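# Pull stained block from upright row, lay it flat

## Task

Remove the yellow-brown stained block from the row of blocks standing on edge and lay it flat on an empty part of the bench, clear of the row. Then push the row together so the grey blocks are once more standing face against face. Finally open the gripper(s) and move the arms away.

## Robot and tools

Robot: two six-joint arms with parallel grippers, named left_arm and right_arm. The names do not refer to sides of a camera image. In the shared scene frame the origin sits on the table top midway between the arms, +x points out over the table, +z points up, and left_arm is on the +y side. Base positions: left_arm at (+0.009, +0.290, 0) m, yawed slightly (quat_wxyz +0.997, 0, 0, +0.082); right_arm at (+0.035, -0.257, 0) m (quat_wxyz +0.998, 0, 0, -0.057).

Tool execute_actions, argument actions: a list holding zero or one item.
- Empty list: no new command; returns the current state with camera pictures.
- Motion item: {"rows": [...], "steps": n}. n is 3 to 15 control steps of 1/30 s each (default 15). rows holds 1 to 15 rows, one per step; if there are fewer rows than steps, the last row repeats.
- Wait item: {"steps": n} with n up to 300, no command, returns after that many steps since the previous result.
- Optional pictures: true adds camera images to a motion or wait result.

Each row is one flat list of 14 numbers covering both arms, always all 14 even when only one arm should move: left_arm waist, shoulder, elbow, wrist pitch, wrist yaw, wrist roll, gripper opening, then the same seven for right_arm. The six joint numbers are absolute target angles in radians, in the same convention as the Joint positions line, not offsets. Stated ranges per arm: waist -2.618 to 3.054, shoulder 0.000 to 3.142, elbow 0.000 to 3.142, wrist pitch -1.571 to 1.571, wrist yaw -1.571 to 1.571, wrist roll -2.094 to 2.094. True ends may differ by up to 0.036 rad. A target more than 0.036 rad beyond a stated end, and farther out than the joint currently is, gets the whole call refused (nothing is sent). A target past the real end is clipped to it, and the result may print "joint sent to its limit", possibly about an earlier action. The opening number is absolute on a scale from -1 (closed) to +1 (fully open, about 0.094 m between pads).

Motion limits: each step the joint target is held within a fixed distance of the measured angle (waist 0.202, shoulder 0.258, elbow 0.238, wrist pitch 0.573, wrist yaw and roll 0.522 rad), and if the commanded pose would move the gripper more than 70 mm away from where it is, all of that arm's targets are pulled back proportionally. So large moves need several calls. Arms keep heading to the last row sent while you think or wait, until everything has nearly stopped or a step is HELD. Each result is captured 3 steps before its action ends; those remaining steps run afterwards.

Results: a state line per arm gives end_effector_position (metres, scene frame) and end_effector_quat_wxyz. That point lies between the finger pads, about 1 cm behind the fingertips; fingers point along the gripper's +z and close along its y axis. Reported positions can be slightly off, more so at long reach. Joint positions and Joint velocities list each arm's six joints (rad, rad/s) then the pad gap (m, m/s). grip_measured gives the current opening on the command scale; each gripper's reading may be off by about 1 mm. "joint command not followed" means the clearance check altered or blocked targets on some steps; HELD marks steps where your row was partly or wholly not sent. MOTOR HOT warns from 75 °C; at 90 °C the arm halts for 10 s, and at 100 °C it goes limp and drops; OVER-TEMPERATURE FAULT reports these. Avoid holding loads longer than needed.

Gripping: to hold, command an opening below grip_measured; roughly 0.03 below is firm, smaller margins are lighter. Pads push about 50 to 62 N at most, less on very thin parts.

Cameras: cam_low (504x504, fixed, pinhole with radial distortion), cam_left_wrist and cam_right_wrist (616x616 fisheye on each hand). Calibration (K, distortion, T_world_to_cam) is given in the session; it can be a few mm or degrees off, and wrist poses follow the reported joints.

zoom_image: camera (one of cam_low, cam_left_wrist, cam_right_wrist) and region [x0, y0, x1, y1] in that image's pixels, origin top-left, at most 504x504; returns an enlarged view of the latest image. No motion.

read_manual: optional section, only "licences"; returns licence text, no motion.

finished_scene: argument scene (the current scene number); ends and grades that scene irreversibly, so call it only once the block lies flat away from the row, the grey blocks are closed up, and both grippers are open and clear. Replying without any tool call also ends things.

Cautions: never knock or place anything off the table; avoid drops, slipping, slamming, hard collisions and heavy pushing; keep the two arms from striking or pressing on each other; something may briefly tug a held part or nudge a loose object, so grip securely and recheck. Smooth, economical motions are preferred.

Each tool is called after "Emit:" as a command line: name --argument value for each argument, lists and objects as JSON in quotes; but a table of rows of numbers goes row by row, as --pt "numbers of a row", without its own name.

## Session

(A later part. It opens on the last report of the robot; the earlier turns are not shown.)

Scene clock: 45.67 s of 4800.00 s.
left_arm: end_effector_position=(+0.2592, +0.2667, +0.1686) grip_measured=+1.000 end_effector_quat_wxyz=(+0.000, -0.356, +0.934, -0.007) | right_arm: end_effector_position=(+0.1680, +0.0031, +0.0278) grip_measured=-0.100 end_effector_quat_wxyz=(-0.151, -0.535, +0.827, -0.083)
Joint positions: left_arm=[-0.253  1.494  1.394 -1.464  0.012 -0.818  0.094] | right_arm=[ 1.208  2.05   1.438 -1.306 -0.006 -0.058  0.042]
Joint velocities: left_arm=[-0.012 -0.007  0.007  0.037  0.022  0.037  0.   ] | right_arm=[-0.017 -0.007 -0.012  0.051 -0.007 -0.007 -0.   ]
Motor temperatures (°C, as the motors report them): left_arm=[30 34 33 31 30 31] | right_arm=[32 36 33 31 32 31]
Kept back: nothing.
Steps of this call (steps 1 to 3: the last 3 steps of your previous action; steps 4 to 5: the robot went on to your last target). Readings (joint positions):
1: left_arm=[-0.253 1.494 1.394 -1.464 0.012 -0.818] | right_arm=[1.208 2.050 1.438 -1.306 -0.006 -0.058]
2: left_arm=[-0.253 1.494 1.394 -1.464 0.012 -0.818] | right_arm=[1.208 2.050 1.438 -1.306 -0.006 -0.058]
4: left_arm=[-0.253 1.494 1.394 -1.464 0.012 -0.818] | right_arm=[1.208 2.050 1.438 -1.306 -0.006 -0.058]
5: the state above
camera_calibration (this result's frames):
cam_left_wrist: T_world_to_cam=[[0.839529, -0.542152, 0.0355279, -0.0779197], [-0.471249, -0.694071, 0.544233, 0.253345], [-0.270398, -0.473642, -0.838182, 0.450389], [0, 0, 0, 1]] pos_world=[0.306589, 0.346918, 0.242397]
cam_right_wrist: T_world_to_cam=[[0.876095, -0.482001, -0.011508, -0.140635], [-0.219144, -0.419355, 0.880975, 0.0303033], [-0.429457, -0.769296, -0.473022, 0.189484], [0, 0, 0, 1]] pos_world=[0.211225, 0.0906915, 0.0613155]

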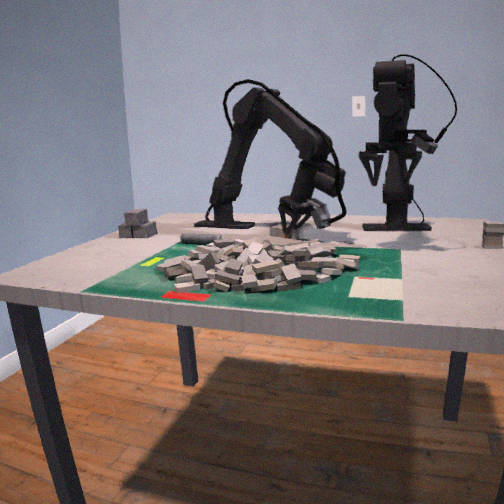

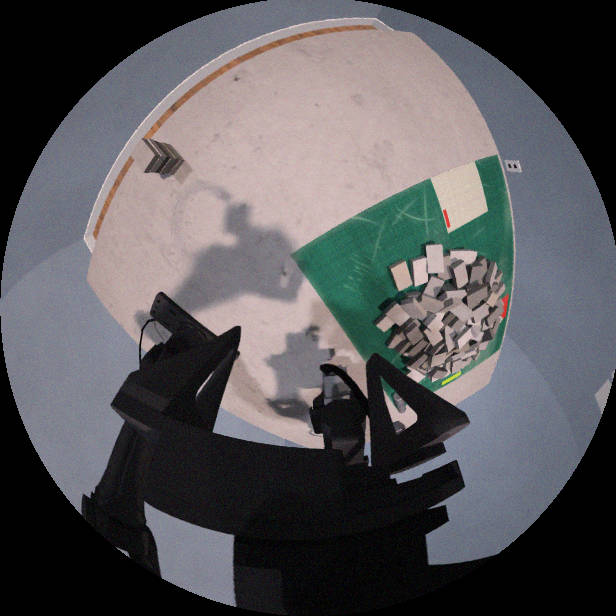

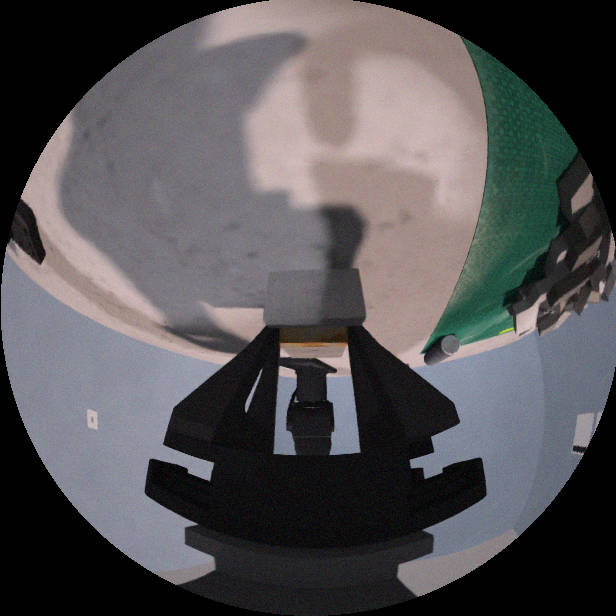

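Emit:
execute_actions --actions '[{"rows": [[-0.264,1.510,1.420,-1.476,0,-0.810,1, 1.214,2.040,1.438,-1.306,0,-0.062,-0.122],[-0.264,1.510,1.420,-1.476,0,-0.810,1, 1.214,2.030,1.436,-1.306,0,-0.062,-0.128],[-0.264,1.510,1.420,-1.476,0,-0.810,1, 1.214,2.021,1.434,-1.306,0,-0.062,-0.132],[-0.264,1.510,1.420,-1.476,0,-0.810,1, 1.214,2.014,1.432,-1.306,0,-0.062,-0.132],[-0.264,1.510,1.420,-1.476,0,-0.810,1, 1.214,2.007,1.430,-1.306,0,-0.062,-0.132],[-0.264,1.510,1.420,-1.476,0,-0.810,1, 1.214,1.999,1.430,-1.306,0,-0.062,-0.132],[-0.264,1.510,1.420,-1.476,0,-0.810,1, 1.214,1.990,1.430,-1.305,0,-0.062,-0.132],[-0.264,1.510,1.420,-1.476,0,-0.810,1, 1.214,1.980,1.430,-1.303,0,-0.062,-0.132],[-0.264,1.510,1.420,-1.476,0,-0.810,1, 1.214,1.969,1.430,-1.301,0,-0.062,-0.132],[-0.264,1.510,1.420,-1.476,0,-0.810,1, 1.214,1.957,1.429,-1.299,0,-0.062,-0.132],[-0.264,1.510,1.420,-1.476,0,-0.810,1, 1.214,1.944,1.426,-1.296,0,-0.062,-0.132],[-0.264,1.510,1.420,-1.476,0,-0.810,1, 1.214,1.931,1.422,-1.292,0,-0.062,-0.132],[-0.264,1.510,1.420,-1.476,0,-0.810,1, 1.214,1.917,1.417,-1.289,0,-0.062,-0.132],[-0.264,1.510,1.420,-1.476,0,-0.810,1, 1.214,1.903,1.413,-1.283,0,-0.062,-0.132],[-0.264,1.510,1.420,-1.476,0,-0.810,1, 1.214,1.889,1.409,-1.274,0,-0.062,-0.132]], "steps": 15}]' --pictures true

Emit:
execute_actions --actions '[{"rows": [[-0.264,1.510,1.420,-1.476,0,-0.810,1, 1.214,1.875,1.404,-1.263,0,-0.062,-0.132],[-0.264,1.510,1.420,-1.476,0,-0.810,1, 1.2155,1.861,1.397,-1.249,0,-0.062,-0.132],[-0.264,1.510,1.420,-1.476,0,-0.810,1, 1.220,1.847,1.389,-1.233,0,-0.062,-0.132],[-0.264,1.510,1.420,-1.476,0,-0.810,1, 1.2272,1.833,1.380,-1.215,0,-0.062,-0.132],[-0.264,1.510,1.420,-1.476,0,-0.810,1, 1.237,1.818,1.370,-1.195,0,-0.062,-0.132],[-0.264,1.510,1.420,-1.476,0,-0.810,1, 1.2494,1.803,1.359,-1.173,0,-0.062,-0.132],[-0.264,1.510,1.420,-1.476,0,-0.810,1, 1.264,1.788,1.347,-1.150,0,-0.062,-0.132],[-0.264,1.510,1.420,-1.476,0,-0.810,1, 1.2808,1.772,1.334,-1.126,0,-0.062,-0.132],[-0.264,1.510,1.420,-1.476,0,-0.810,1, 1.2996,1.756,1.319,-1.101,0,-0.062,-0.132],[-0.264,1.510,1.420,-1.476,0,-0.810,1, 1.3202,1.740,1.302,-1.071,0,-0.058,-0.132],[-0.264,1.510,1.420,-1.476,0,-0.810,1, 1.3426,1.723,1.284,-1.039,0,-0.054,-0.132],[-0.264,1.510,1.420,-1.476,0,-0.810,1, 1.3665,1.706,1.265,-1.005,0,-0.050,-0.132],[-0.264,1.510,1.420,-1.476,0,-0.810,1, 1.3918,1.689,1.245,-0.970,0,-0.046,-0.132],[-0.264,1.510,1.420,-1.476,0,-0.810,1, 1.4183,1.672,1.223,-0.933,0,-0.042,-0.132],[-0.264,1.510,1.420,-1.476,0,-0.810,1, 1.4459,1.655,1.200,-0.895,0,-0.038,-0.132]], "steps": 15}]'

Emit:
execute_actions --actions '[{"rows": [[-0.264,1.510,1.420,-1.476,0,-0.810,1, 1.4744,1.639,1.176,-0.856,0,-0.034,-0.132],[-0.264,1.510,1.420,-1.476,0,-0.810,1, 1.5037,1.623,1.152,-0.815,0,-0.030,-0.132],[-0.264,1.510,1.420,-1.476,0,-0.810,1, 1.5336,1.608,1.128,-0.774,0,-0.026,-0.132],[-0.264,1.510,1.420,-1.476,0,-0.810,1, 1.564,1.594,1.104,-0.732,0,-0.022,-0.132],[-0.264,1.510,1.420,-1.476,0,-0.810,1, 1.5947,1.581,1.080,-0.689,0,-0.018,-0.132],[-0.264,1.510,1.420,-1.476,0,-0.810,1, 1.6255,1.568,1.056,-0.646,0,-0.014,-0.132],[-0.264,1.510,1.420,-1.476,0,-0.810,1, 1.6563,1.556,1.031,-0.602,0,-0.010,-0.132],[-0.264,1.510,1.420,-1.476,0,-0.810,1, 1.687,1.545,1.006,-0.557,0,-0.007,-0.132],[-0.264,1.510,1.420,-1.476,0,-0.810,1, 1.7174,1.535,0.981,-0.511,0,-0.004,-0.132],[-0.266,1.511,1.420,-1.465,0,-0.812,1, 1.7473,1.526,0.956,-0.465,0,-0.004,-0.132],[-0.273,1.513,1.420,-1.463,0,-0.811,1, 1.7766,1.518,0.929,-0.414,0,-0.004,-0.132],[-0.284,1.517,1.420,-1.459,0,-0.809,1, 1.8051,1.511,0.901,-0.362,0,-0.004,-0.132],[-0.298,1.522,1.420,-1.454,0,-0.807,1, 1.8327,1.505,0.873,-0.308,0,-0.004,-0.132],[-0.317,1.528,1.420,-1.448,0,-0.804,1, 1.8592,1.500,0.844,-0.253,0,-0.004,-0.132],[-0.338,1.535,1.420,-1.440,0,-0.800,1, 1.8845,1.497,0.815,-0.197,0,-0.004,-0.132]], "steps": 15}]'

Emit:
execute_actions --actions '[{"rows": [[-0.363,1.543,1.420,-1.432,0,-0.797,1, 1.9084,1.496,0.786,-0.140,0,-0.004,-0.132],[-0.391,1.552,1.420,-1.422,0,-0.792,1, 1.9308,1.498,0.757,-0.082,0,-0.004,-0.132],[-0.421,1.563,1.420,-1.412,0,-0.787,1, 1.9514,1.502,0.728,-0.023,0,-0.004,-0.132],[-0.453,1.573,1.420,-1.400,0,-0.782,1, 1.9702,1.509,0.700,0.039,0,-0.004,-0.132],[-0.488,1.585,1.420,-1.388,0,-0.777,1, 1.987,1.518,0.673,0.103,0,-0.004,-0.132],[-0.524,1.597,1.420,-1.376,0,-0.771,1, 2.0016,1.529,0.647,0.169,0,-0.004,-0.132],[-0.562,1.610,1.420,-1.363,0,-0.765,1, 2.014,1.541,0.622,0.236,0,-0.004,-0.132],[-0.601,1.623,1.420,-1.349,0,-0.759,1, 2.0238,1.555,0.598,0.304,0,-0.004,-0.132],[-0.641,1.636,1.420,-1.335,0,-0.753,1, 2.031,1.571,0.575,0.373,0,-0.004,-0.132],[-0.682,1.650,1.420,-1.321,0,-0.747,1, 2.0355,1.589,0.553,0.443,0,-0.004,-0.132],[-0.724,1.664,1.420,-1.306,0,-0.740,1, 2.037,1.608,0.532,0.513,0,-0.004,-0.132],[-0.766,1.678,1.420,-1.292,0,-0.734,1, 2.037,1.629,0.512,0.583,0,-0.004,-0.132],[-0.807,1.692,1.420,-1.278,0,-0.727,1, 2.037,1.651,0.493,0.653,0,-0.004,-0.132],[-0.849,1.706,1.420,-1.263,0,-0.720,1, 2.037,1.674,0.475,0.723,0,-0.004,-0.132],[-0.890,1.720,1.420,-1.249,0,-0.714,1, 2.037,1.697,0.458,0.792,0,-0.004,-0.132]], "steps": 15}]'

Emit:
execute_actions --actions '[{"rows": [[-0.930,1.733,1.420,-1.235,0,-0.708,1, 2.037,1.720,0.442,0.860,0,-0.004,-0.132],[-0.969,1.746,1.420,-1.221,0,-0.702,1, 2.037,1.743,0.428,0.926,0,-0.004,-0.132],[-1.007,1.759,1.420,-1.208,0,-0.696,1, 2.037,1.766,0.415,0.989,0,-0.004,-0.132],[-1.043,1.771,1.420,-1.196,0,-0.690,1, 2.037,1.789,0.404,1.048,0,-0.004,-0.132],[-1.078,1.783,1.420,-1.184,0,-0.685,1, 2.037,1.812,0.394,1.102,0,-0.004,-0.132],[-1.110,1.794,1.420,-1.172,0,-0.680,1, 2.037,1.834,0.386,1.149,0,-0.004,-0.132],[-1.140,1.804,1.420,-1.162,0,-0.675,1, 2.037,1.855,0.380,1.188,0,-0.004,-0.132],[-1.168,1.813,1.420,-1.152,0,-0.670,1, 2.037,1.875,0.375,1.218,0,-0.004,-0.132],[-1.193,1.821,1.420,-1.144,0,-0.667,1, 2.037,1.894,0.372,1.239,0,-0.004,-0.132],[-1.214,1.828,1.420,-1.136,0,-0.663,1, 2.037,1.912,0.370,1.251,0,-0.004,-0.132],[-1.233,1.834,1.420,-1.130,0,-0.660,1, 2.037,1.928,0.370,1.256,0,-0.004,-0.132],[-1.247,1.839,1.420,-1.125,0,-0.658,1, 2.037,1.942,0.370,1.256,0,-0.004,-0.132],[-1.258,1.843,1.420,-1.121,0,-0.656,1, 2.037,1.954,0.370,1.256,0,-0.004,-0.132],[-1.265,1.845,1.420,-1.119,0,-0.655,1, 2.037,1.964,0.370,1.256,0,-0.004,-0.132],[-1.267,1.846,1.420,-1.118,0,-0.655,1, 2.037,1.971,0.370,1.256,0,-0.004,-0.132]], "steps": 15}]'

Emit:
execute_actions --actions '[{"steps": 10}]' --pictures true

Scene clock: 62.40 s of 4800.00 s.
left_arm: end_effector_position=(+0.2592, +0.2667, +0.1686) grip_measured=+1.000 end_effector_quat_wxyz=(+0.000, -0.356, +0.934, -0.007) | right_arm: end_effector_position=(+0.1709, +0.0087, +0.0478) grip_measured=-0.113 end_effector_quat_wxyz=(-0.119, -0.539, +0.832, -0.065)
Joint positions: left_arm=[-0.253  1.494  1.394 -1.464  0.012 -0.818  0.094] | right_arm=[ 1.208  1.977  1.438 -1.304 -0.006 -0.058  0.042]
Joint velocities: left_arm=[-0.002 -0.002  0.012 -0.022 -0.022 -0.051  0.   ] | right_arm=[-0.007 -0.393 -0.007  0.022 -0.007 -0.037  0.   ]
Motor temperatures (°C, as the motors report them): left_arm=[30 34 33 31 30 31] | right_arm=[32 37 33 31 32 31]
Steps of this call (steps 1 to 15: the robot went on to your last target; steps 16 to 90: nothing new was sent; then 13.33 s passed at rest; steps 91 to 102: the first 12 steps of this action). Readings (joint positions):
91: left_arm=[-0.253 1.494 1.394 -1.464 0.012 -0.818] | right_arm=[1.208 2.050 1.438 -1.306 -0.006 -0.058]
92: left_arm=[-0.253 1.494 1.394 -1.464 0.012 -0.818] | right_arm=[1.208 2.050 1.438 -1.306 -0.006 -0.058]
94: left_arm=[-0.253 1.494 1.394 -1.464 0.012 -0.818] | right_arm=[1.208 2.047 1.438 -1.306 -0.006 -0.058]
98: left_arm=[-0.253 1.494 1.394 -1.464 0.012 -0.818] | right_arm=[1.208 2.023 1.438 -1.306 -0.006 -0.058]
102: the state above
camera_calibration (this result's frames):
cam_left_wrist: T_world_to_cam=[[0.839529, -0.542152, 0.0355279, -0.0779197], [-0.471249, -0.694071, 0.544233, 0.253345], [-0.270398, -0.473642, -0.838182, 0.450389], [0, 0, 0, 1]] pos_world=[0.306589, 0.346918, 0.242397]
cam_right_wrist: T_world_to_cam=[[0.87652, -0.481181, -0.0133185, -0.140243], [-0.24867, -0.476323, 0.843374, 0.023028], [-0.412159, -0.735923, -0.537162, 0.204259], [0, 0, 0, 1]] pos_world=[0.212839, 0.093805, 0.0884309]

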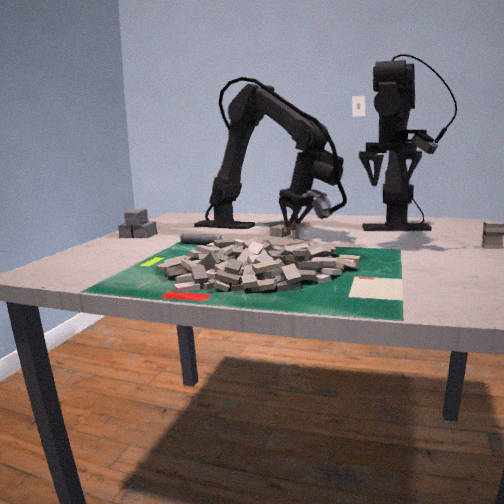

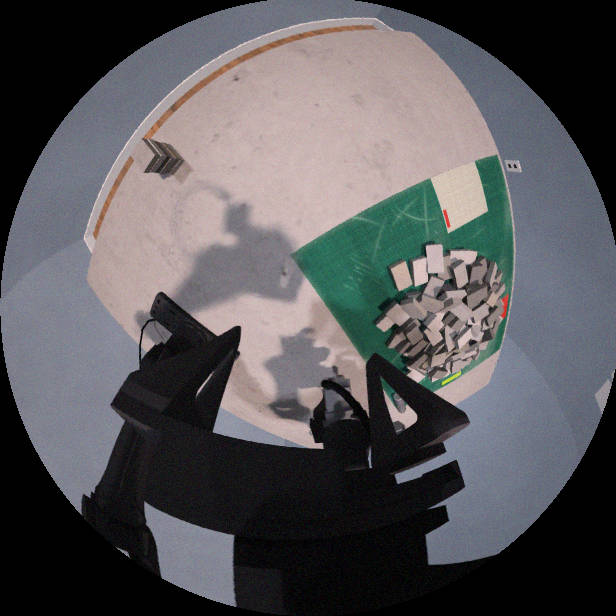

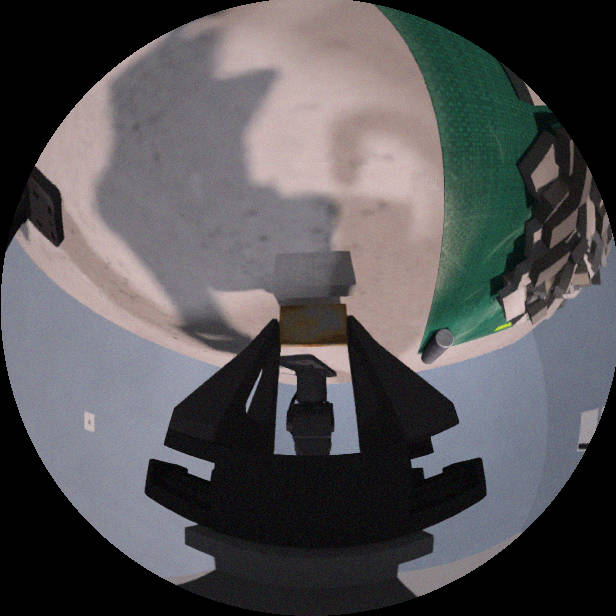

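Scene clock: 62.90 s of 4800.00 s.
left_arm: end_effector_position=(+0.2592, +0.2667, +0.1686) grip_measured=+1.000 end_effector_quat_wxyz=(+0.000, -0.356, +0.934, -0.007) | right_arm: end_effector_position=(+0.1492, +0.0386, +0.0794) grip_measured=-0.113 end_effector_quat_wxyz=(+0.003, -0.588, +0.809, +0.002)
Joint positions: left_arm=[-0.253  1.494  1.394 -1.464  0.012 -0.818  0.094] | right_arm=[ 1.316  1.755  1.314 -1.123  0.    -0.057  0.042]
Joint velocities: left_arm=[-0.002 -0.027 -0.007  0.022 -0.007 -0.007  0.   ] | right_arm=[ 0.647 -0.452 -0.515  0.842 -0.081  0.022  0.001]
Motor temperatures (°C, as the motors report them): left_arm=[30 34 33 31 30 31] | right_arm=[32 37 33 31 32 31]
Steps of this call (steps 1 to 3: the last 3 steps of your previous action; steps 4 to 15: the first 12 steps of this action). Readings (joint positions):
4: left_arm=[-0.253 1.494 1.394 -1.464 0.012 -0.818] | right_arm=[1.208 1.919 1.435 -1.292 -0.006 -0.058]
5: left_arm=[-0.253 1.494 1.394 -1.464 0.012 -0.818] | right_arm=[1.208 1.903 1.429 -1.285 -0.006 -0.058]
7: left_arm=[-0.253 1.494 1.394 -1.464 0.012 -0.818] | right_arm=[1.209 1.873 1.415 -1.268 -0.005 -0.058]
11: left_arm=[-0.253 1.494 1.394 -1.464 0.012 -0.818] | right_arm=[1.239 1.816 1.374 -1.211 -0.001 -0.058]
15: the state above

Scene clock: 63.40 s of 4800.00 s.
left_arm: end_effector_position=(+0.2591, +0.2658, +0.1686) grip_measured=+1.000 end_effector_quat_wxyz=(+0.000, -0.354, +0.935, -0.006) | right_arm: end_effector_position=(+0.0112, +0.0946, +0.0715) grip_measured=-0.113 end_effector_quat_wxyz=(-0.144, +0.719, -0.662, -0.152)
Joint positions: left_arm=[-0.258  1.494  1.394 -1.464  0.011 -0.818  0.094] | right_arm=[ 1.752  1.545  0.964 -0.568  0.    -0.016  0.042]
Joint velocities: left_arm=[-0.134 -0.002  0.002 -0.037  0.007 -0.037  0.   ] | right_arm=[ 0.808 -0.237 -0.755  1.414 -0.066 -0.037 -0.001]
Motor temperatures (°C, as the motors report them): left_arm=[30 34 33 31 30 31] | right_arm=[32 37 33 31 32 31]
Steps of this call (steps 1 to 3: the last 3 steps of your previous action; steps 4 to 15: the first 12 steps of this action). Readings (joint positions):
4: left_arm=[-0.253 1.494 1.394 -1.464 0.012 -0.818] | right_arm=[1.420 1.687 1.233 -1.003 0.001 -0.050]
5: left_arm=[-0.253 1.494 1.394 -1.464 0.012 -0.818] | right_arm=[1.448 1.670 1.210 -0.969 0.001 -0.047]
7: left_arm=[-0.253 1.494 1.394 -1.464 0.012 -0.818] | right_arm=[1.507 1.638 1.163 -0.898 0.001 -0.041]
11: left_arm=[-0.253 1.494 1.394 -1.464 0.012 -0.818] | right_arm=[1.629 1.585 1.065 -0.741 0.001 -0.027]
15: the state above

Scene clock: 63.90 s of 4800.00 s.
left_arm: end_effector_position=(+0.2564, +0.1497, +0.1317) grip_measured=+1.000 end_effector_quat_wxyz=(-0.011, -0.123, +0.992, +0.007) | right_arm: end_effector_position=(-0.0963, +0.1054, +0.0357) grip_measured=-0.113 end_effector_quat_wxyz=(-0.231, +0.752, -0.523, -0.327)
Joint positions: left_arm=[-0.683  1.642  1.394 -1.349  0.003 -0.766  0.094] | right_arm=[ 2.03   1.589  0.564  0.279 -0.003 -0.01   0.042]
Joint velocities: left_arm=[-1.184  0.403 -0.012  0.418 -0.007  0.125  0.   ] | right_arm=[ 0.066  0.559 -0.618  1.985 -0.051  0.007 -0.   ]
Motor temperatures (°C, as the motors report them): left_arm=[30 34 33 31 30 31] | right_arm=[32 37 33 31 32 31]
Steps of this call (steps 1 to 3: the last 3 steps of your previous action; steps 4 to 15: the first 12 steps of this action). Readings (joint positions):
4: left_arm=[-0.310 1.509 1.394 -1.459 0.007 -0.814] | right_arm=[1.863 1.521 0.853 -0.370 -0.001 -0.012]
5: left_arm=[-0.333 1.517 1.394 -1.454 0.007 -0.811] | right_arm=[1.887 1.519 0.824 -0.318 -0.001 -0.012]
7: left_arm=[-0.387 1.536 1.394 -1.441 0.005 -0.805] | right_arm=[1.932 1.518 0.766 -0.209 -0.002 -0.011]
11: left_arm=[-0.523 1.586 1.394 -1.401 0.004 -0.788] | right_arm=[2.000 1.529 0.654 0.020 -0.003 -0.010]
15: the state above

Scene clock: 64.40 s of 4800.00 s.
left_arm: end_effector_position=(+0.1723, +0.0048, +0.0799) grip_measured=+1.000 end_effector_quat_wxyz=(-0.007, +0.184, +0.983, +0.004) | right_arm: end_effector_position=(-0.1048, +0.1274, +0.0297) grip_measured=-0.113 end_effector_quat_wxyz=(-0.319, +0.684, -0.475, -0.452)
Joint positions: left_arm=[-1.215  1.819  1.394 -1.161  0.007 -0.681  0.094] | right_arm=[ 2.032  1.91   0.39   1.123 -0.003 -0.008  0.042]
Joint velocities: left_arm=[-0.535  0.164 -0.007  0.256  0.095  0.139  0.   ] | right_arm=[ 0.017  0.452 -0.022  0.667 -0.007 -0.007  0.   ]
Motor temperatures (°C, as the motors report them): left_arm=[30 34 33 31 30 31] | right_arm=[32 37 33 31 32 31]
Steps of this call (steps 1 to 3: the last 3 steps of your previous action; steps 4 to 15: the first 12 steps of this action). Readings (joint positions):
4: left_arm=[-0.851 1.699 1.394 -1.293 0.003 -0.741] | right_arm=[2.032 1.671 0.492 0.560 -0.003 -0.008]
5: left_arm=[-0.892 1.712 1.394 -1.279 0.003 -0.735] | right_arm=[2.032 1.694 0.476 0.628 -0.003 -0.008]
7: left_arm=[-0.971 1.739 1.394 -1.251 0.004 -0.723] | right_arm=[2.032 1.742 0.445 0.760 -0.003 -0.008]
11: left_arm=[-1.112 1.786 1.394 -1.200 0.005 -0.700] | right_arm=[2.032 1.835 0.403 0.982 -0.003 -0.008]
15: the state above

Scene clock: 64.73 s of 4800.00 s.
left_arm: end_effector_position=(+0.1609, -0.0099, +0.0749) grip_measured=+1.000 end_effector_quat_wxyz=(-0.002, +0.217, +0.976, -0.003) | right_arm: end_effector_position=(-0.1061, +0.1310, +0.0310) grip_measured=-0.113 end_effector_quat_wxyz=(-0.329, +0.674, -0.469, -0.467)
Joint positions: left_arm=[-1.266  1.834  1.394 -1.129  0.007 -0.665  0.094] | right_arm=[ 2.032  1.963  0.389  1.218 -0.003 -0.008  0.042]
Joint velocities: left_arm=[-0.002 -0.017  0.012  0.066 -0.037  0.022  0.   ] | right_arm=[ 0.002 -0.002  0.002  0.051 -0.066  0.037 -0.001]
Motor temperatures (°C, as the motors report them): left_arm=[30 34 33 31 30 31] | right_arm=[32 37 33 31 32 31]
Kept back: nothing.
Steps of this call (steps 1 to 3: the last 3 steps of your previous action; steps 4 to 10: the robot went on to your last target). Readings (joint positions):
1: left_arm=[-1.233 1.824 1.394 -1.154 0.007 -0.678] | right_arm=[2.032 1.925 0.389 1.145 -0.003 -0.008]
2: left_arm=[-1.247 1.829 1.394 -1.148 0.007 -0.674] | right_arm=[2.032 1.937 0.389 1.165 -0.003 -0.008]
4: left_arm=[-1.263 1.834 1.394 -1.138 0.007 -0.670] | right_arm=[2.032 1.954 0.389 1.193 -0.003 -0.008]
8: left_arm=[-1.266 1.834 1.394 -1.130 0.007 -0.665] | right_arm=[2.032 1.963 0.389 1.214 -0.003 -0.008]
10: the state above
camera_calibration (this result's frames):
cam_left_wrist: T_world_to_cam=[[-0.167598, -0.9854, 0.0299621, 0.016014], [-0.825782, 0.156921, 0.541719, 0.131663], [-0.538511, 0.0660487, -0.840026, 0.26293], [0, 0, 0, 1]] pos_world=[0.252999, -0.0222467, 0.149063]
cam_right_wrist: T_world_to_cam=[[0.94132, 0.330016, -0.0707593, 0.0636102], [0.261805, -0.846251, -0.464023, 0.169755], [-0.213015, 0.418269, -0.882992, 0.0517034], [0, 0, 0, 1]] pos_world=[-0.0933066, 0.101037, 0.128925]

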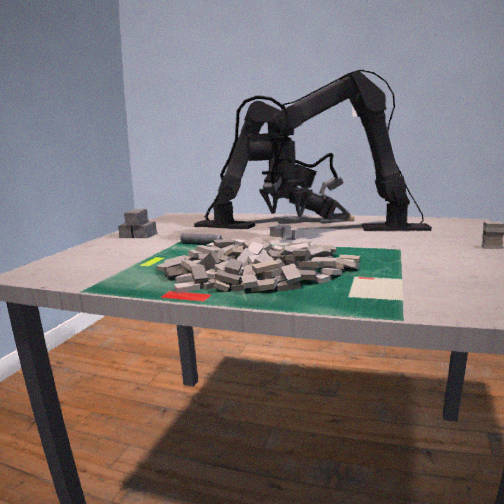

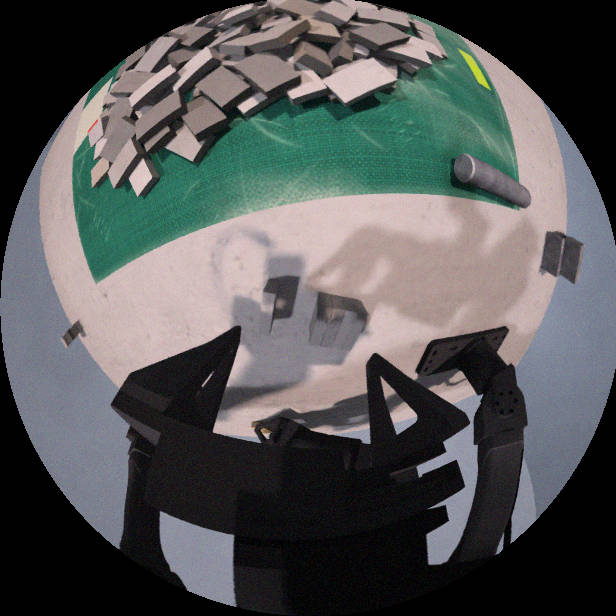

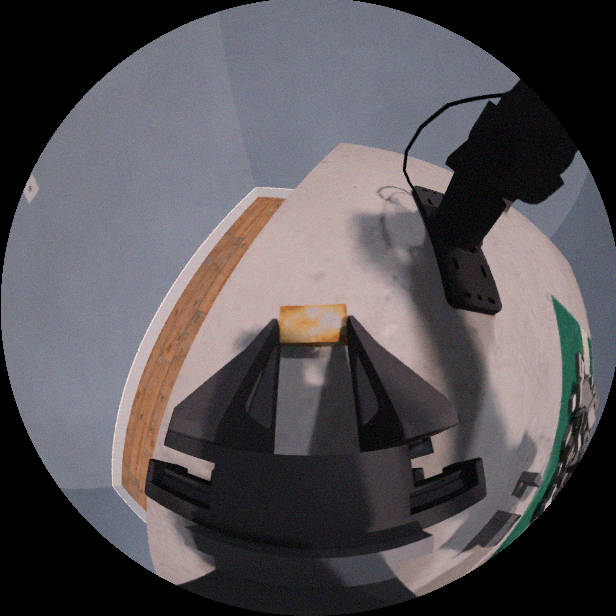

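Emit:
execute_actions --actions '[]'

Emit:
zoom_image --camera "cam_low" --region '[290, 180, 370, 240]'

Emit:
zoom_image --camera "cam_left_wrist" --region '[220, 250, 400, 400]'

Scene clock: 65.00 s of 4800.00 s.
left_arm: end_effector_position=(+0.1612, -0.0105, +0.0749) grip_measured=+1.000 end_effector_quat_wxyz=(-0.001, +0.218, +0.976, -0.004) | right_arm: end_effector_position=(-0.1064, +0.1317, +0.0328) grip_measured=-0.113 end_effector_quat_wxyz=(-0.331, +0.672, -0.467, -0.469)
Joint positions: left_arm=[-1.266  1.834  1.394 -1.126  0.007 -0.663  0.094] | right_arm=[ 2.032  1.963  0.389  1.226 -0.003 -0.008  0.042]
Joint velocities: left_arm=[ 0.007 -0.007 -0.002 -0.066  0.007 -0.051  0.   ] | right_arm=[-0.007 -0.007 -0.002 -0.007  0.037 -0.037  0.   ]
Motor temperatures (°C, as the motors report them): left_arm=[30 34 33 31 30 31] | right_arm=[32 37 33 31 32 31]
Kept back: nothing.
Steps of this call (steps 1 to 8: the robot went on to your last target). Readings (joint positions):
1: left_arm=[-1.266 1.834 1.394 -1.128 0.007 -0.664] | right_arm=[2.032 1.963 0.389 1.220 -0.003 -0.008]
2: left_arm=[-1.266 1.834 1.394 -1.127 0.007 -0.664] | right_arm=[2.032 1.963 0.389 1.222 -0.003 -0.008]
4: left_arm=[-1.266 1.834 1.394 -1.127 0.007 -0.663] | right_arm=[2.032 1.963 0.389 1.224 -0.003 -0.008]
8: the state above
camera_calibration (this result's frames):
cam_left_wrist: T_world_to_cam=[[-0.169139, -0.985069, 0.0321118, 0.0155714], [-0.826199, 0.159475, 0.540336, 0.1322], [-0.537389, 0.0648611, -0.840836, 0.262999], [0, 0, 0, 1]] pos_world=[0.25319, -0.0228021, 0.149207]
cam_right_wrist: T_world_to_cam=[[0.941127, 0.33055, -0.0708258, 0.0636599], [0.260536, -0.842727, -0.471097, 0.170863], [-0.215408, 0.42491, -0.879233, 0.0517819], [0, 0, 0, 1]] pos_world=[-0.0932737, 0.100945, 0.13053]

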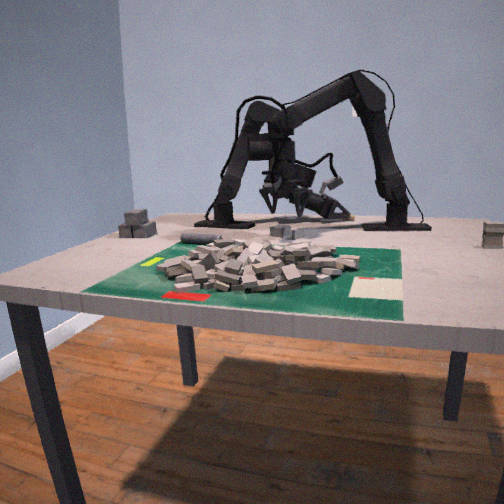

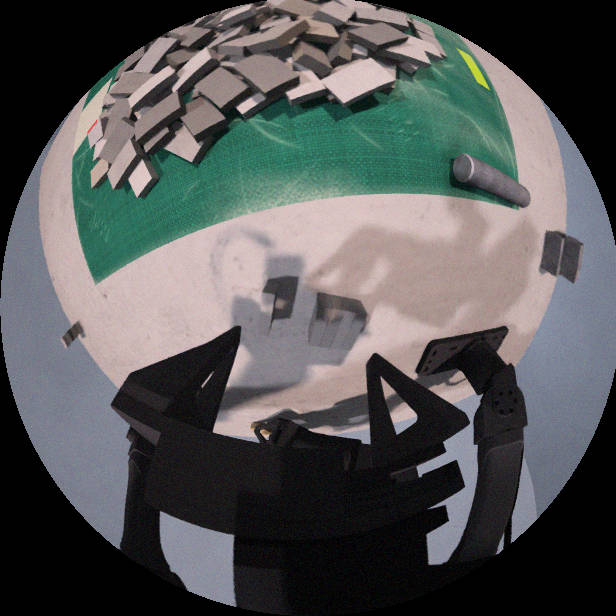

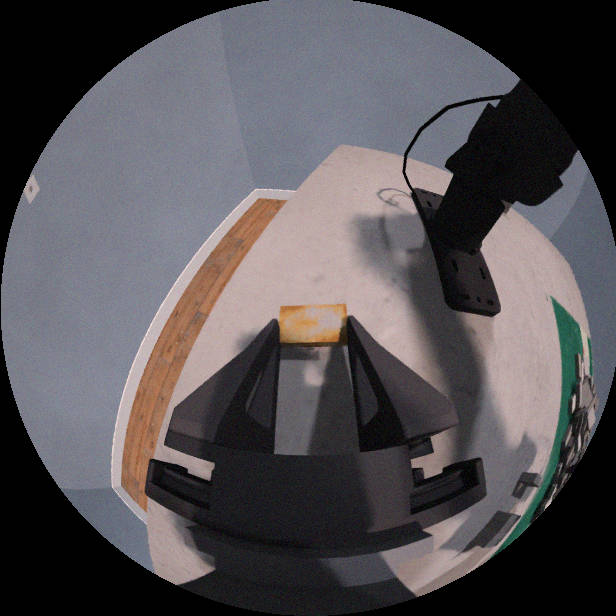

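Region (290, 180, 370, 240) of cam_low's 504x504 image, scaled by 6.300, with more detail than that image has; it fills the top 378 rows of this view, and the rest is white.

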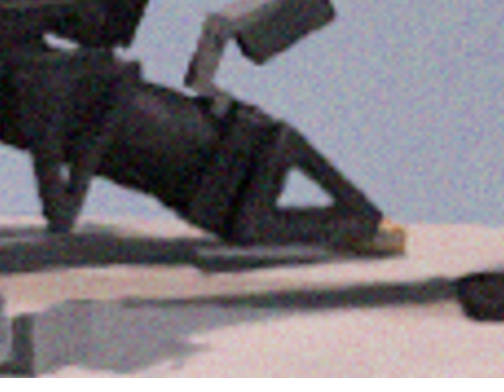

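Region (220, 250, 400, 400) of cam_left_wrist's 616x616 image, scaled by 2.800, with more detail than that image has.

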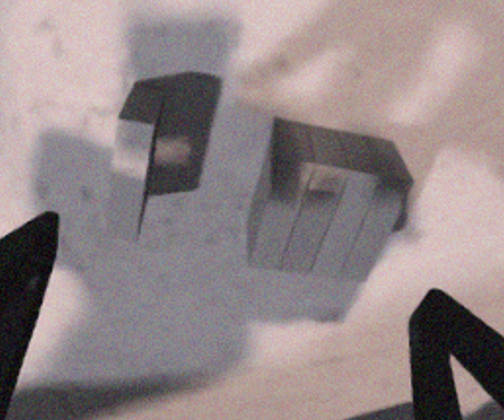

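Emit:
execute_actions --actions '[{"rows": [[-1.267,1.846,1.420,-1.118,0,-0.655,1, 2.037,1.976,0.372,1.236,0,-0.004,-0.132],[-1.267,1.846,1.420,-1.118,0,-0.655,1, 2.037,1.981,0.374,1.236,0,-0.004,-0.132],[-1.267,1.846,1.420,-1.118,0,-0.655,1, 2.037,1.986,0.376,1.236,0,-0.004,-0.132],[-1.267,1.846,1.420,-1.118,0,-0.655,1, 2.037,1.991,0.378,1.236,0,-0.004,-0.132],[-1.267,1.846,1.420,-1.118,0,-0.655,1, 2.037,1.995,0.380,1.236,0,-0.004,-0.132],[-1.267,1.846,1.420,-1.118,0,-0.655,1, 2.037,1.998,0.380,1.236,0,-0.004,-0.132],[-1.267,1.846,1.420,-1.118,0,-0.655,1, 2.037,2.000,0.380,1.236,0,-0.004,-0.132]], "steps": 13}]' --pictures true

Emit:
zoom_image --camera "cam_low" --region '[310, 190, 370, 235]'

Emit:
zoom_image --camera "cam_right_wrist" --region '[230, 270, 390, 390]'

Scene clock: 66.30 s of 4800.00 s.
left_arm: end_effector_position=(+0.1612, -0.0105, +0.0749) grip_measured=+1.000 end_effector_quat_wxyz=(-0.001, +0.218, +0.976, -0.004) | right_arm: end_effector_position=(-0.1061, +0.1310, +0.0278) grip_measured=-0.113 end_effector_quat_wxyz=(-0.329, +0.673, -0.469, -0.467)
Joint positions: left_arm=[-1.266  1.834  1.394 -1.126  0.007 -0.663  0.094] | right_arm=[ 2.032  1.984  0.389  1.24  -0.003 -0.006  0.042]
Joint velocities: left_arm=[-0.002  0.002 -0.002 -0.022 -0.022  0.022  0.   ] | right_arm=[-0.002  0.017  0.032 -0.007 -0.022 -0.066  0.   ]
Motor temperatures (°C, as the motors report them): left_arm=[30 34 33 31 30 31] | right_arm=[32 37 33 32 32 31]
Steps of this call (steps 1 to 15: the robot went on to your last target; steps 16 to 29: nothing new was sent; steps 30 to 39: the first 10 steps of this action). Readings (joint positions):
30: left_arm=[-1.266 1.834 1.394 -1.126 0.007 -0.663] | right_arm=[2.032 1.963 0.389 1.227 -0.003 -0.008]
31: left_arm=[-1.266 1.834 1.394 -1.126 0.007 -0.663] | right_arm=[2.032 1.964 0.389 1.227 -0.003 -0.008]
33: left_arm=[-1.266 1.834 1.394 -1.126 0.007 -0.663] | right_arm=[2.032 1.970 0.389 1.227 -0.003 -0.008]
37: left_arm=[-1.266 1.834 1.394 -1.126 0.007 -0.663] | right_arm=[2.032 1.982 0.389 1.238 -0.003 -0.006]
39: the state above
camera_calibration (this result's frames):
cam_left_wrist: T_world_to_cam=[[-0.169515, -0.985004, 0.032113, 0.0156326], [-0.82614, 0.159791, 0.540333, 0.132194], [-0.537362, 0.0650646, -0.840838, 0.262997], [0, 0, 0, 1]] pos_world=[0.253185, -0.0228371, 0.149207]
cam_right_wrist: T_world_to_cam=[[0.94138, 0.329533, -0.0721931, 0.0634946], [0.260612, -0.846283, -0.464636, 0.168178], [-0.214209, 0.418584, -0.882554, 0.0487099], [0, 0, 0, 1]] pos_world=[-0.0931676, 0.101013, 0.125714]

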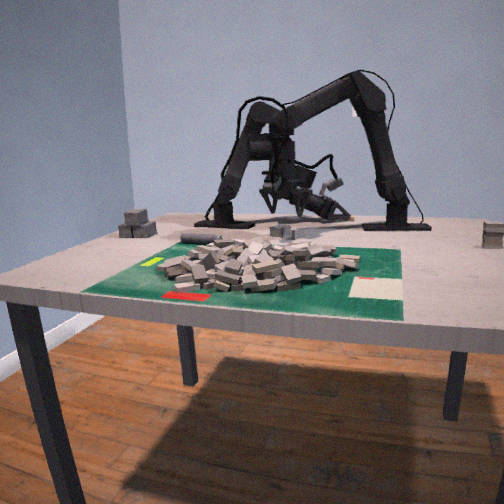

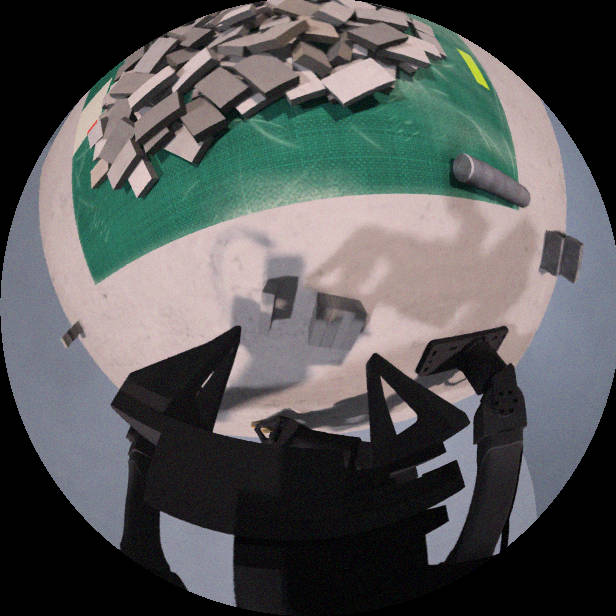

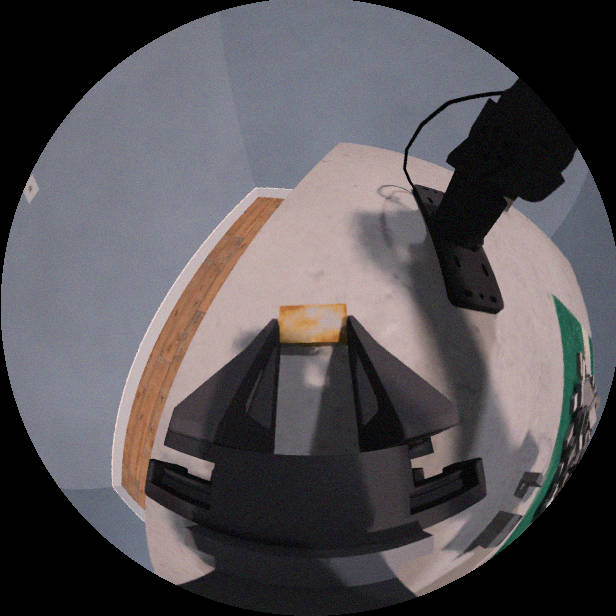

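Region (310, 190, 370, 235) of cam_low's 504x504 image, scaled by 8.400, with more detail than that image has; it fills the top 378 rows of this view, and the rest is white.

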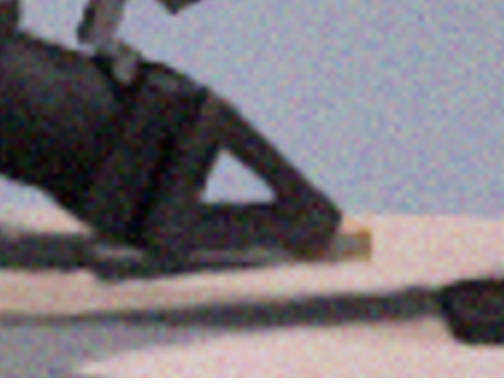

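Region (230, 270, 390, 390) of cam_right_wrist's 616x616 image, scaled by 3.150, with more detail than that image has; it fills the top 378 rows of this view, and the rest is white.

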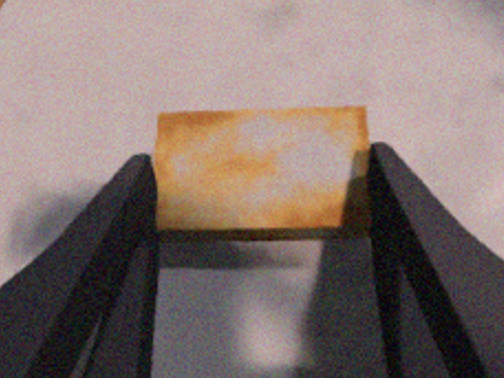

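Emit:
execute_actions --actions '[{"rows": [[-1.267,1.846,1.420,-1.118,0,-0.655,1, 2.037,1.996,0.382,1.238,0,-0.004,-0.132],[-1.267,1.846,1.420,-1.118,0,-0.655,1, 2.037,1.993,0.384,1.240,0,-0.004,-0.132]], "steps": 5}]' --pictures true

Emit:
zoom_image --camera "cam_low" --region '[325, 200, 365, 230]'

Scene clock: 67.03 s of 4800.00 s.
left_arm: end_effector_position=(+0.1612, -0.0106, +0.0749) grip_measured=+1.000 end_effector_quat_wxyz=(-0.001, +0.218, +0.976, -0.004) | right_arm: end_effector_position=(-0.1062, +0.1311, +0.0279) grip_measured=-0.113 end_effector_quat_wxyz=(-0.329, +0.673, -0.469, -0.467)
Joint positions: left_arm=[-1.266  1.834  1.394 -1.126  0.007 -0.663  0.094] | right_arm=[ 2.032  1.984  0.389  1.241 -0.003 -0.006  0.042]
Joint velocities: left_arm=[-0.012 -0.012  0.012 -0.051 -0.022  0.007  0.   ] | right_arm=[-0.007  0.012  0.022 -0.007 -0.037 -0.022  0.001]
Motor temperatures (°C, as the motors report them): left_arm=[30 34 33 31 30 31] | right_arm=[32 36 33 32 32 31]
Steps of this call (steps 1 to 3: the last 3 steps of your previous action; steps 4 to 15: the robot went on to your last target; steps 16 to 20: nothing new was sent; steps 21 to 22: the first 2 steps of this action). Readings (joint positions):
21: left_arm=[-1.266 1.834 1.394 -1.126 0.007 -0.663] | right_arm=[2.032 1.984 0.389 1.241 -0.003 -0.006]
22: the state above
camera_calibration (this result's frames):
cam_left_wrist: T_world_to_cam=[[-0.16952, -0.984993, 0.032419, 0.0155346], [-0.826233, 0.159975, 0.540137, 0.132275], [-0.537217, 0.0647785, -0.840953, 0.263008], [0, 0, 0, 1]] pos_world=[0.253215, -0.0228964, 0.149227]
cam_right_wrist: T_world_to_cam=[[0.941361, 0.329585, -0.0722, 0.063495], [0.260492, -0.845949, -0.46531, 0.168251], [-0.214437, 0.419218, -0.882198, 0.0486659], [0, 0, 0, 1]] pos_world=[-0.093164, 0.101003, 0.125806]

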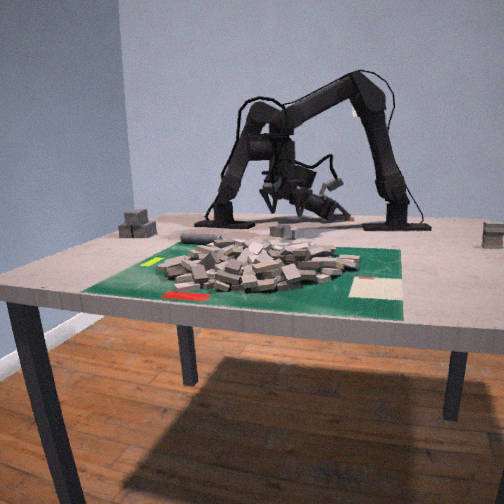

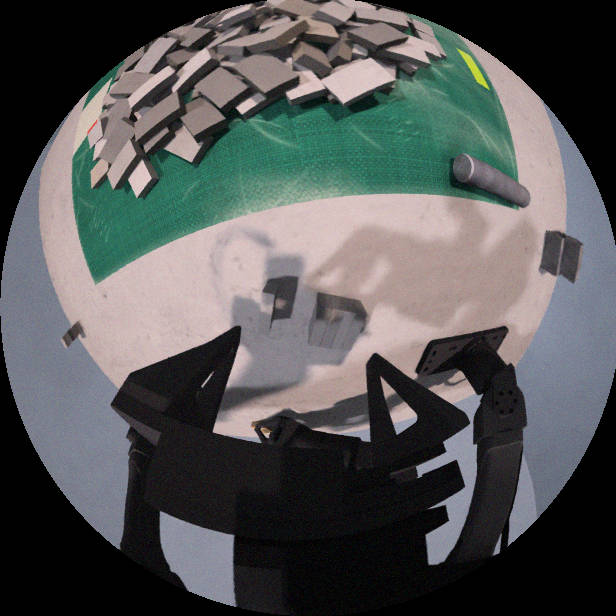

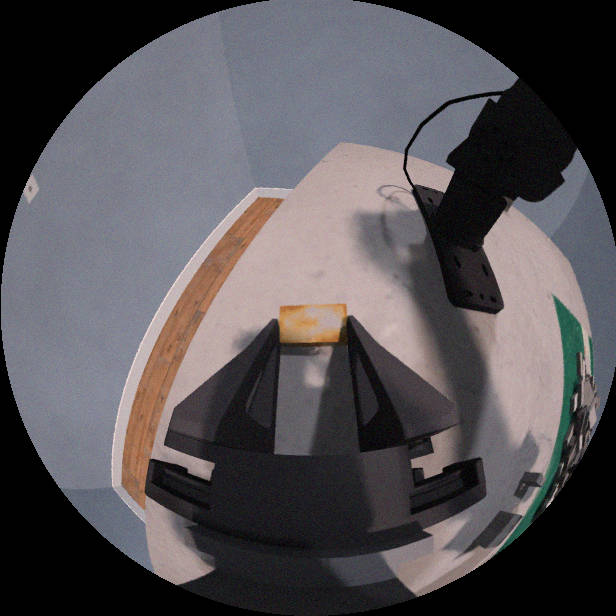

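Region (325, 200, 365, 230) of cam_low's 504x504 image, scaled by 12.600, with more detail than that image has; it fills the top 378 rows of this view, and the rest is white.

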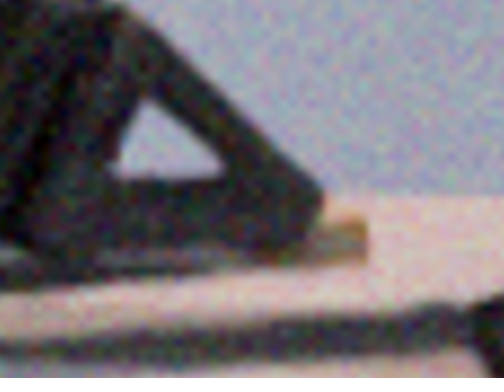

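Emit:
execute_actions --actions '[]'

Scene clock: 67.73 s of 4800.00 s.
left_arm: end_effector_position=(+0.1612, -0.0106, +0.0749) grip_measured=+1.000 end_effector_quat_wxyz=(-0.001, +0.218, +0.976, -0.004) | right_arm: end_effector_position=(-0.1062, +0.1311, +0.0280) grip_measured=-0.113 end_effector_quat_wxyz=(-0.329, +0.673, -0.469, -0.468)
Joint positions: left_arm=[-1.266  1.834  1.394 -1.126  0.007 -0.663  0.094] | right_arm=[ 2.032  1.984  0.389  1.241 -0.003 -0.006  0.042]
Joint velocities: left_arm=[ 0.002 -0.022  0.012 -0.037 -0.051 -0.11   0.   ] | right_arm=[ 0.002  0.017 -0.007  0.051  0.051 -0.007  0.001]
Motor temperatures (°C, as the motors report them): left_arm=[30 34 33 31 30 31] | right_arm=[32 36 33 32 32 31]
Kept back: nothing.
Steps of this call (steps 1 to 3: the last 3 steps of your previous action; steps 4 to 15: the robot went on to your last target; steps 16 to 21: nothing new was sent). Readings (joint positions):
1: left_arm=[-1.266 1.834 1.394 -1.126 0.007 -0.663] | right_arm=[2.032 1.984 0.389 1.241 -0.003 -0.006]
2: left_arm=[-1.266 1.834 1.394 -1.126 0.007 -0.663] | right_arm=[2.032 1.984 0.389 1.241 -0.003 -0.006]
4: left_arm=[-1.266 1.834 1.394 -1.126 0.007 -0.663] | right_arm=[2.032 1.984 0.389 1.241 -0.003 -0.006]
8: left_arm=[-1.266 1.834 1.394 -1.126 0.007 -0.663] | right_arm=[2.032 1.984 0.389 1.241 -0.003 -0.006]
21: the state above
All arms were judged still, so your last target was given up. Only a new action makes them travel on or press farther. Fingers that are still opening or closing keep moving.
camera_calibration (this result's frames):
cam_left_wrist: T_world_to_cam=[[-0.16952, -0.984993, 0.032419, 0.0155346], [-0.826233, 0.159975, 0.540137, 0.132275], [-0.537217, 0.0647785, -0.840953, 0.263008], [0, 0, 0, 1]] pos_world=[0.253215, -0.0228964, 0.149227]
cam_right_wrist: T_world_to_cam=[[0.941352, 0.329611, -0.0722034, 0.0634974], [0.260432, -0.845782, -0.465648, 0.168303], [-0.214551, 0.419534, -0.88202, 0.0486704], [0, 0, 0, 1]] pos_world=[-0.0931625, 0.100999, 0.125883]

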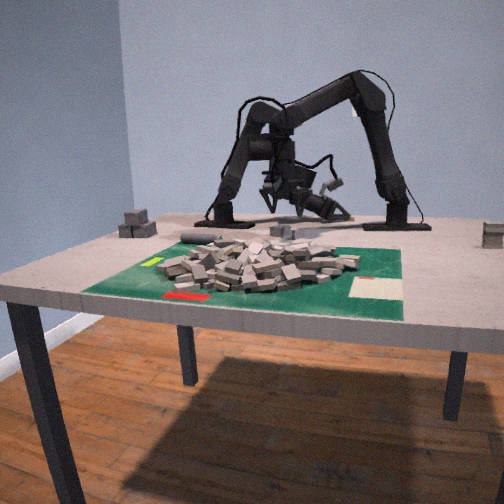

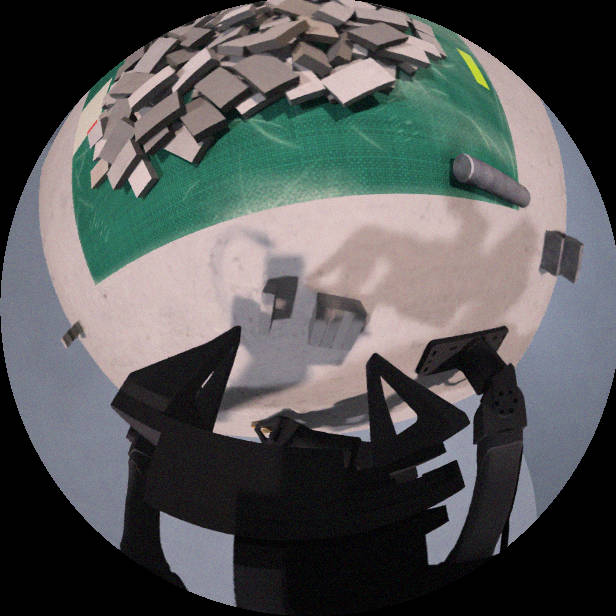

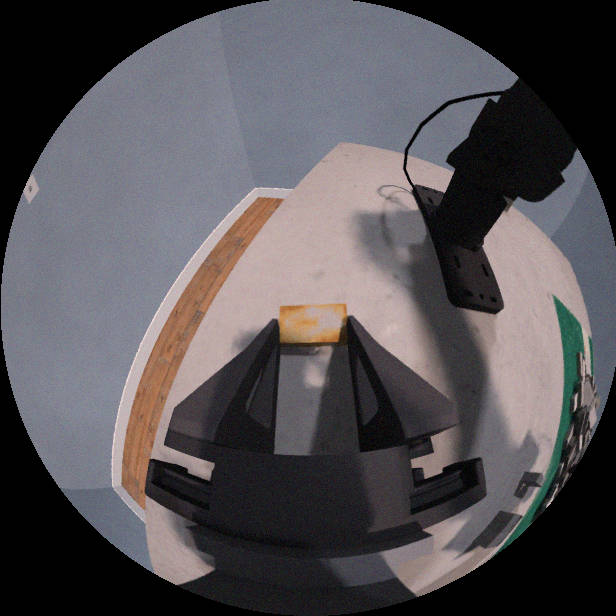

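Emit:
zoom_image --camera "cam_low" --region '[270, 170, 390, 240]'

Emit:
zoom_image --camera "cam_left_wrist" --region '[200, 240, 420, 400]'

Region (270, 170, 390, 240) of cam_low's 504x504 image, scaled by 4.200, with more detail than that image has; it fills the top 294 rows of this view, and the rest is white.

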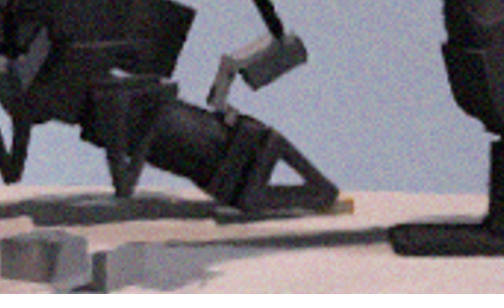

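Region (200, 240, 420, 400) of cam_left_wrist's 616x616 image, scaled by 2.291, with more detail than that image has; it fills the top 367 rows of this view, and the rest is white.

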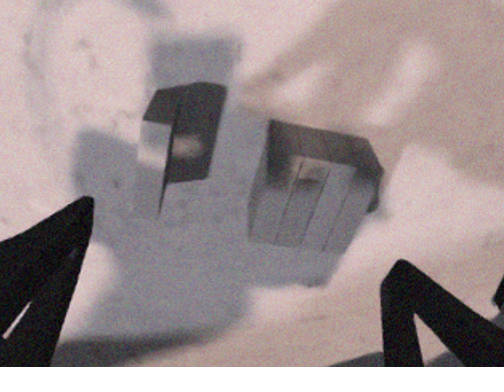

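Emit:
zoom_image --camera "cam_left_wrist" --region '[250, 265, 320, 345]'

Emit:
zoom_image --camera "cam_left_wrist" --region '[300, 280, 384, 364]'

Region (250, 265, 320, 345) of cam_left_wrist's 616x616 image, scaled by 6.300, with more detail than that image has; it fills the left 441 columns of this view, and the rest is white.

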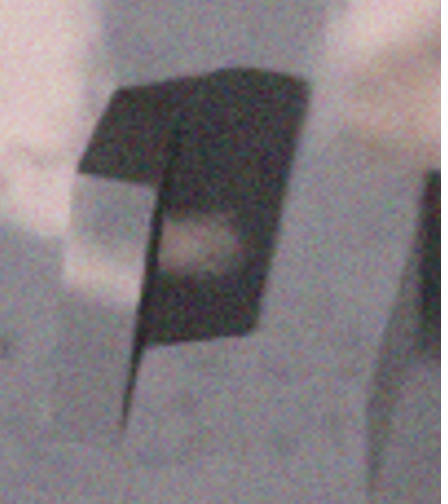

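Region (300, 280, 384, 364) of cam_left_wrist's 616x616 image, scaled by 6.000, with more detail than that image has.

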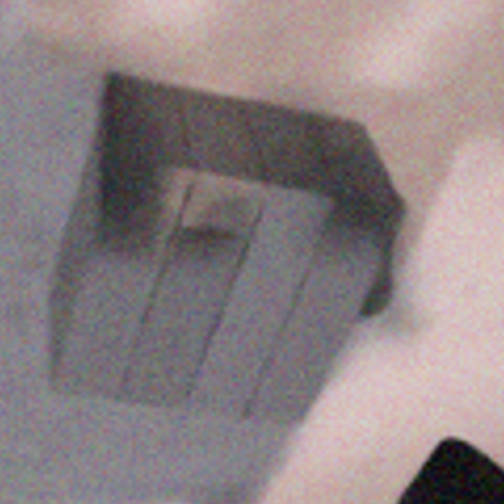

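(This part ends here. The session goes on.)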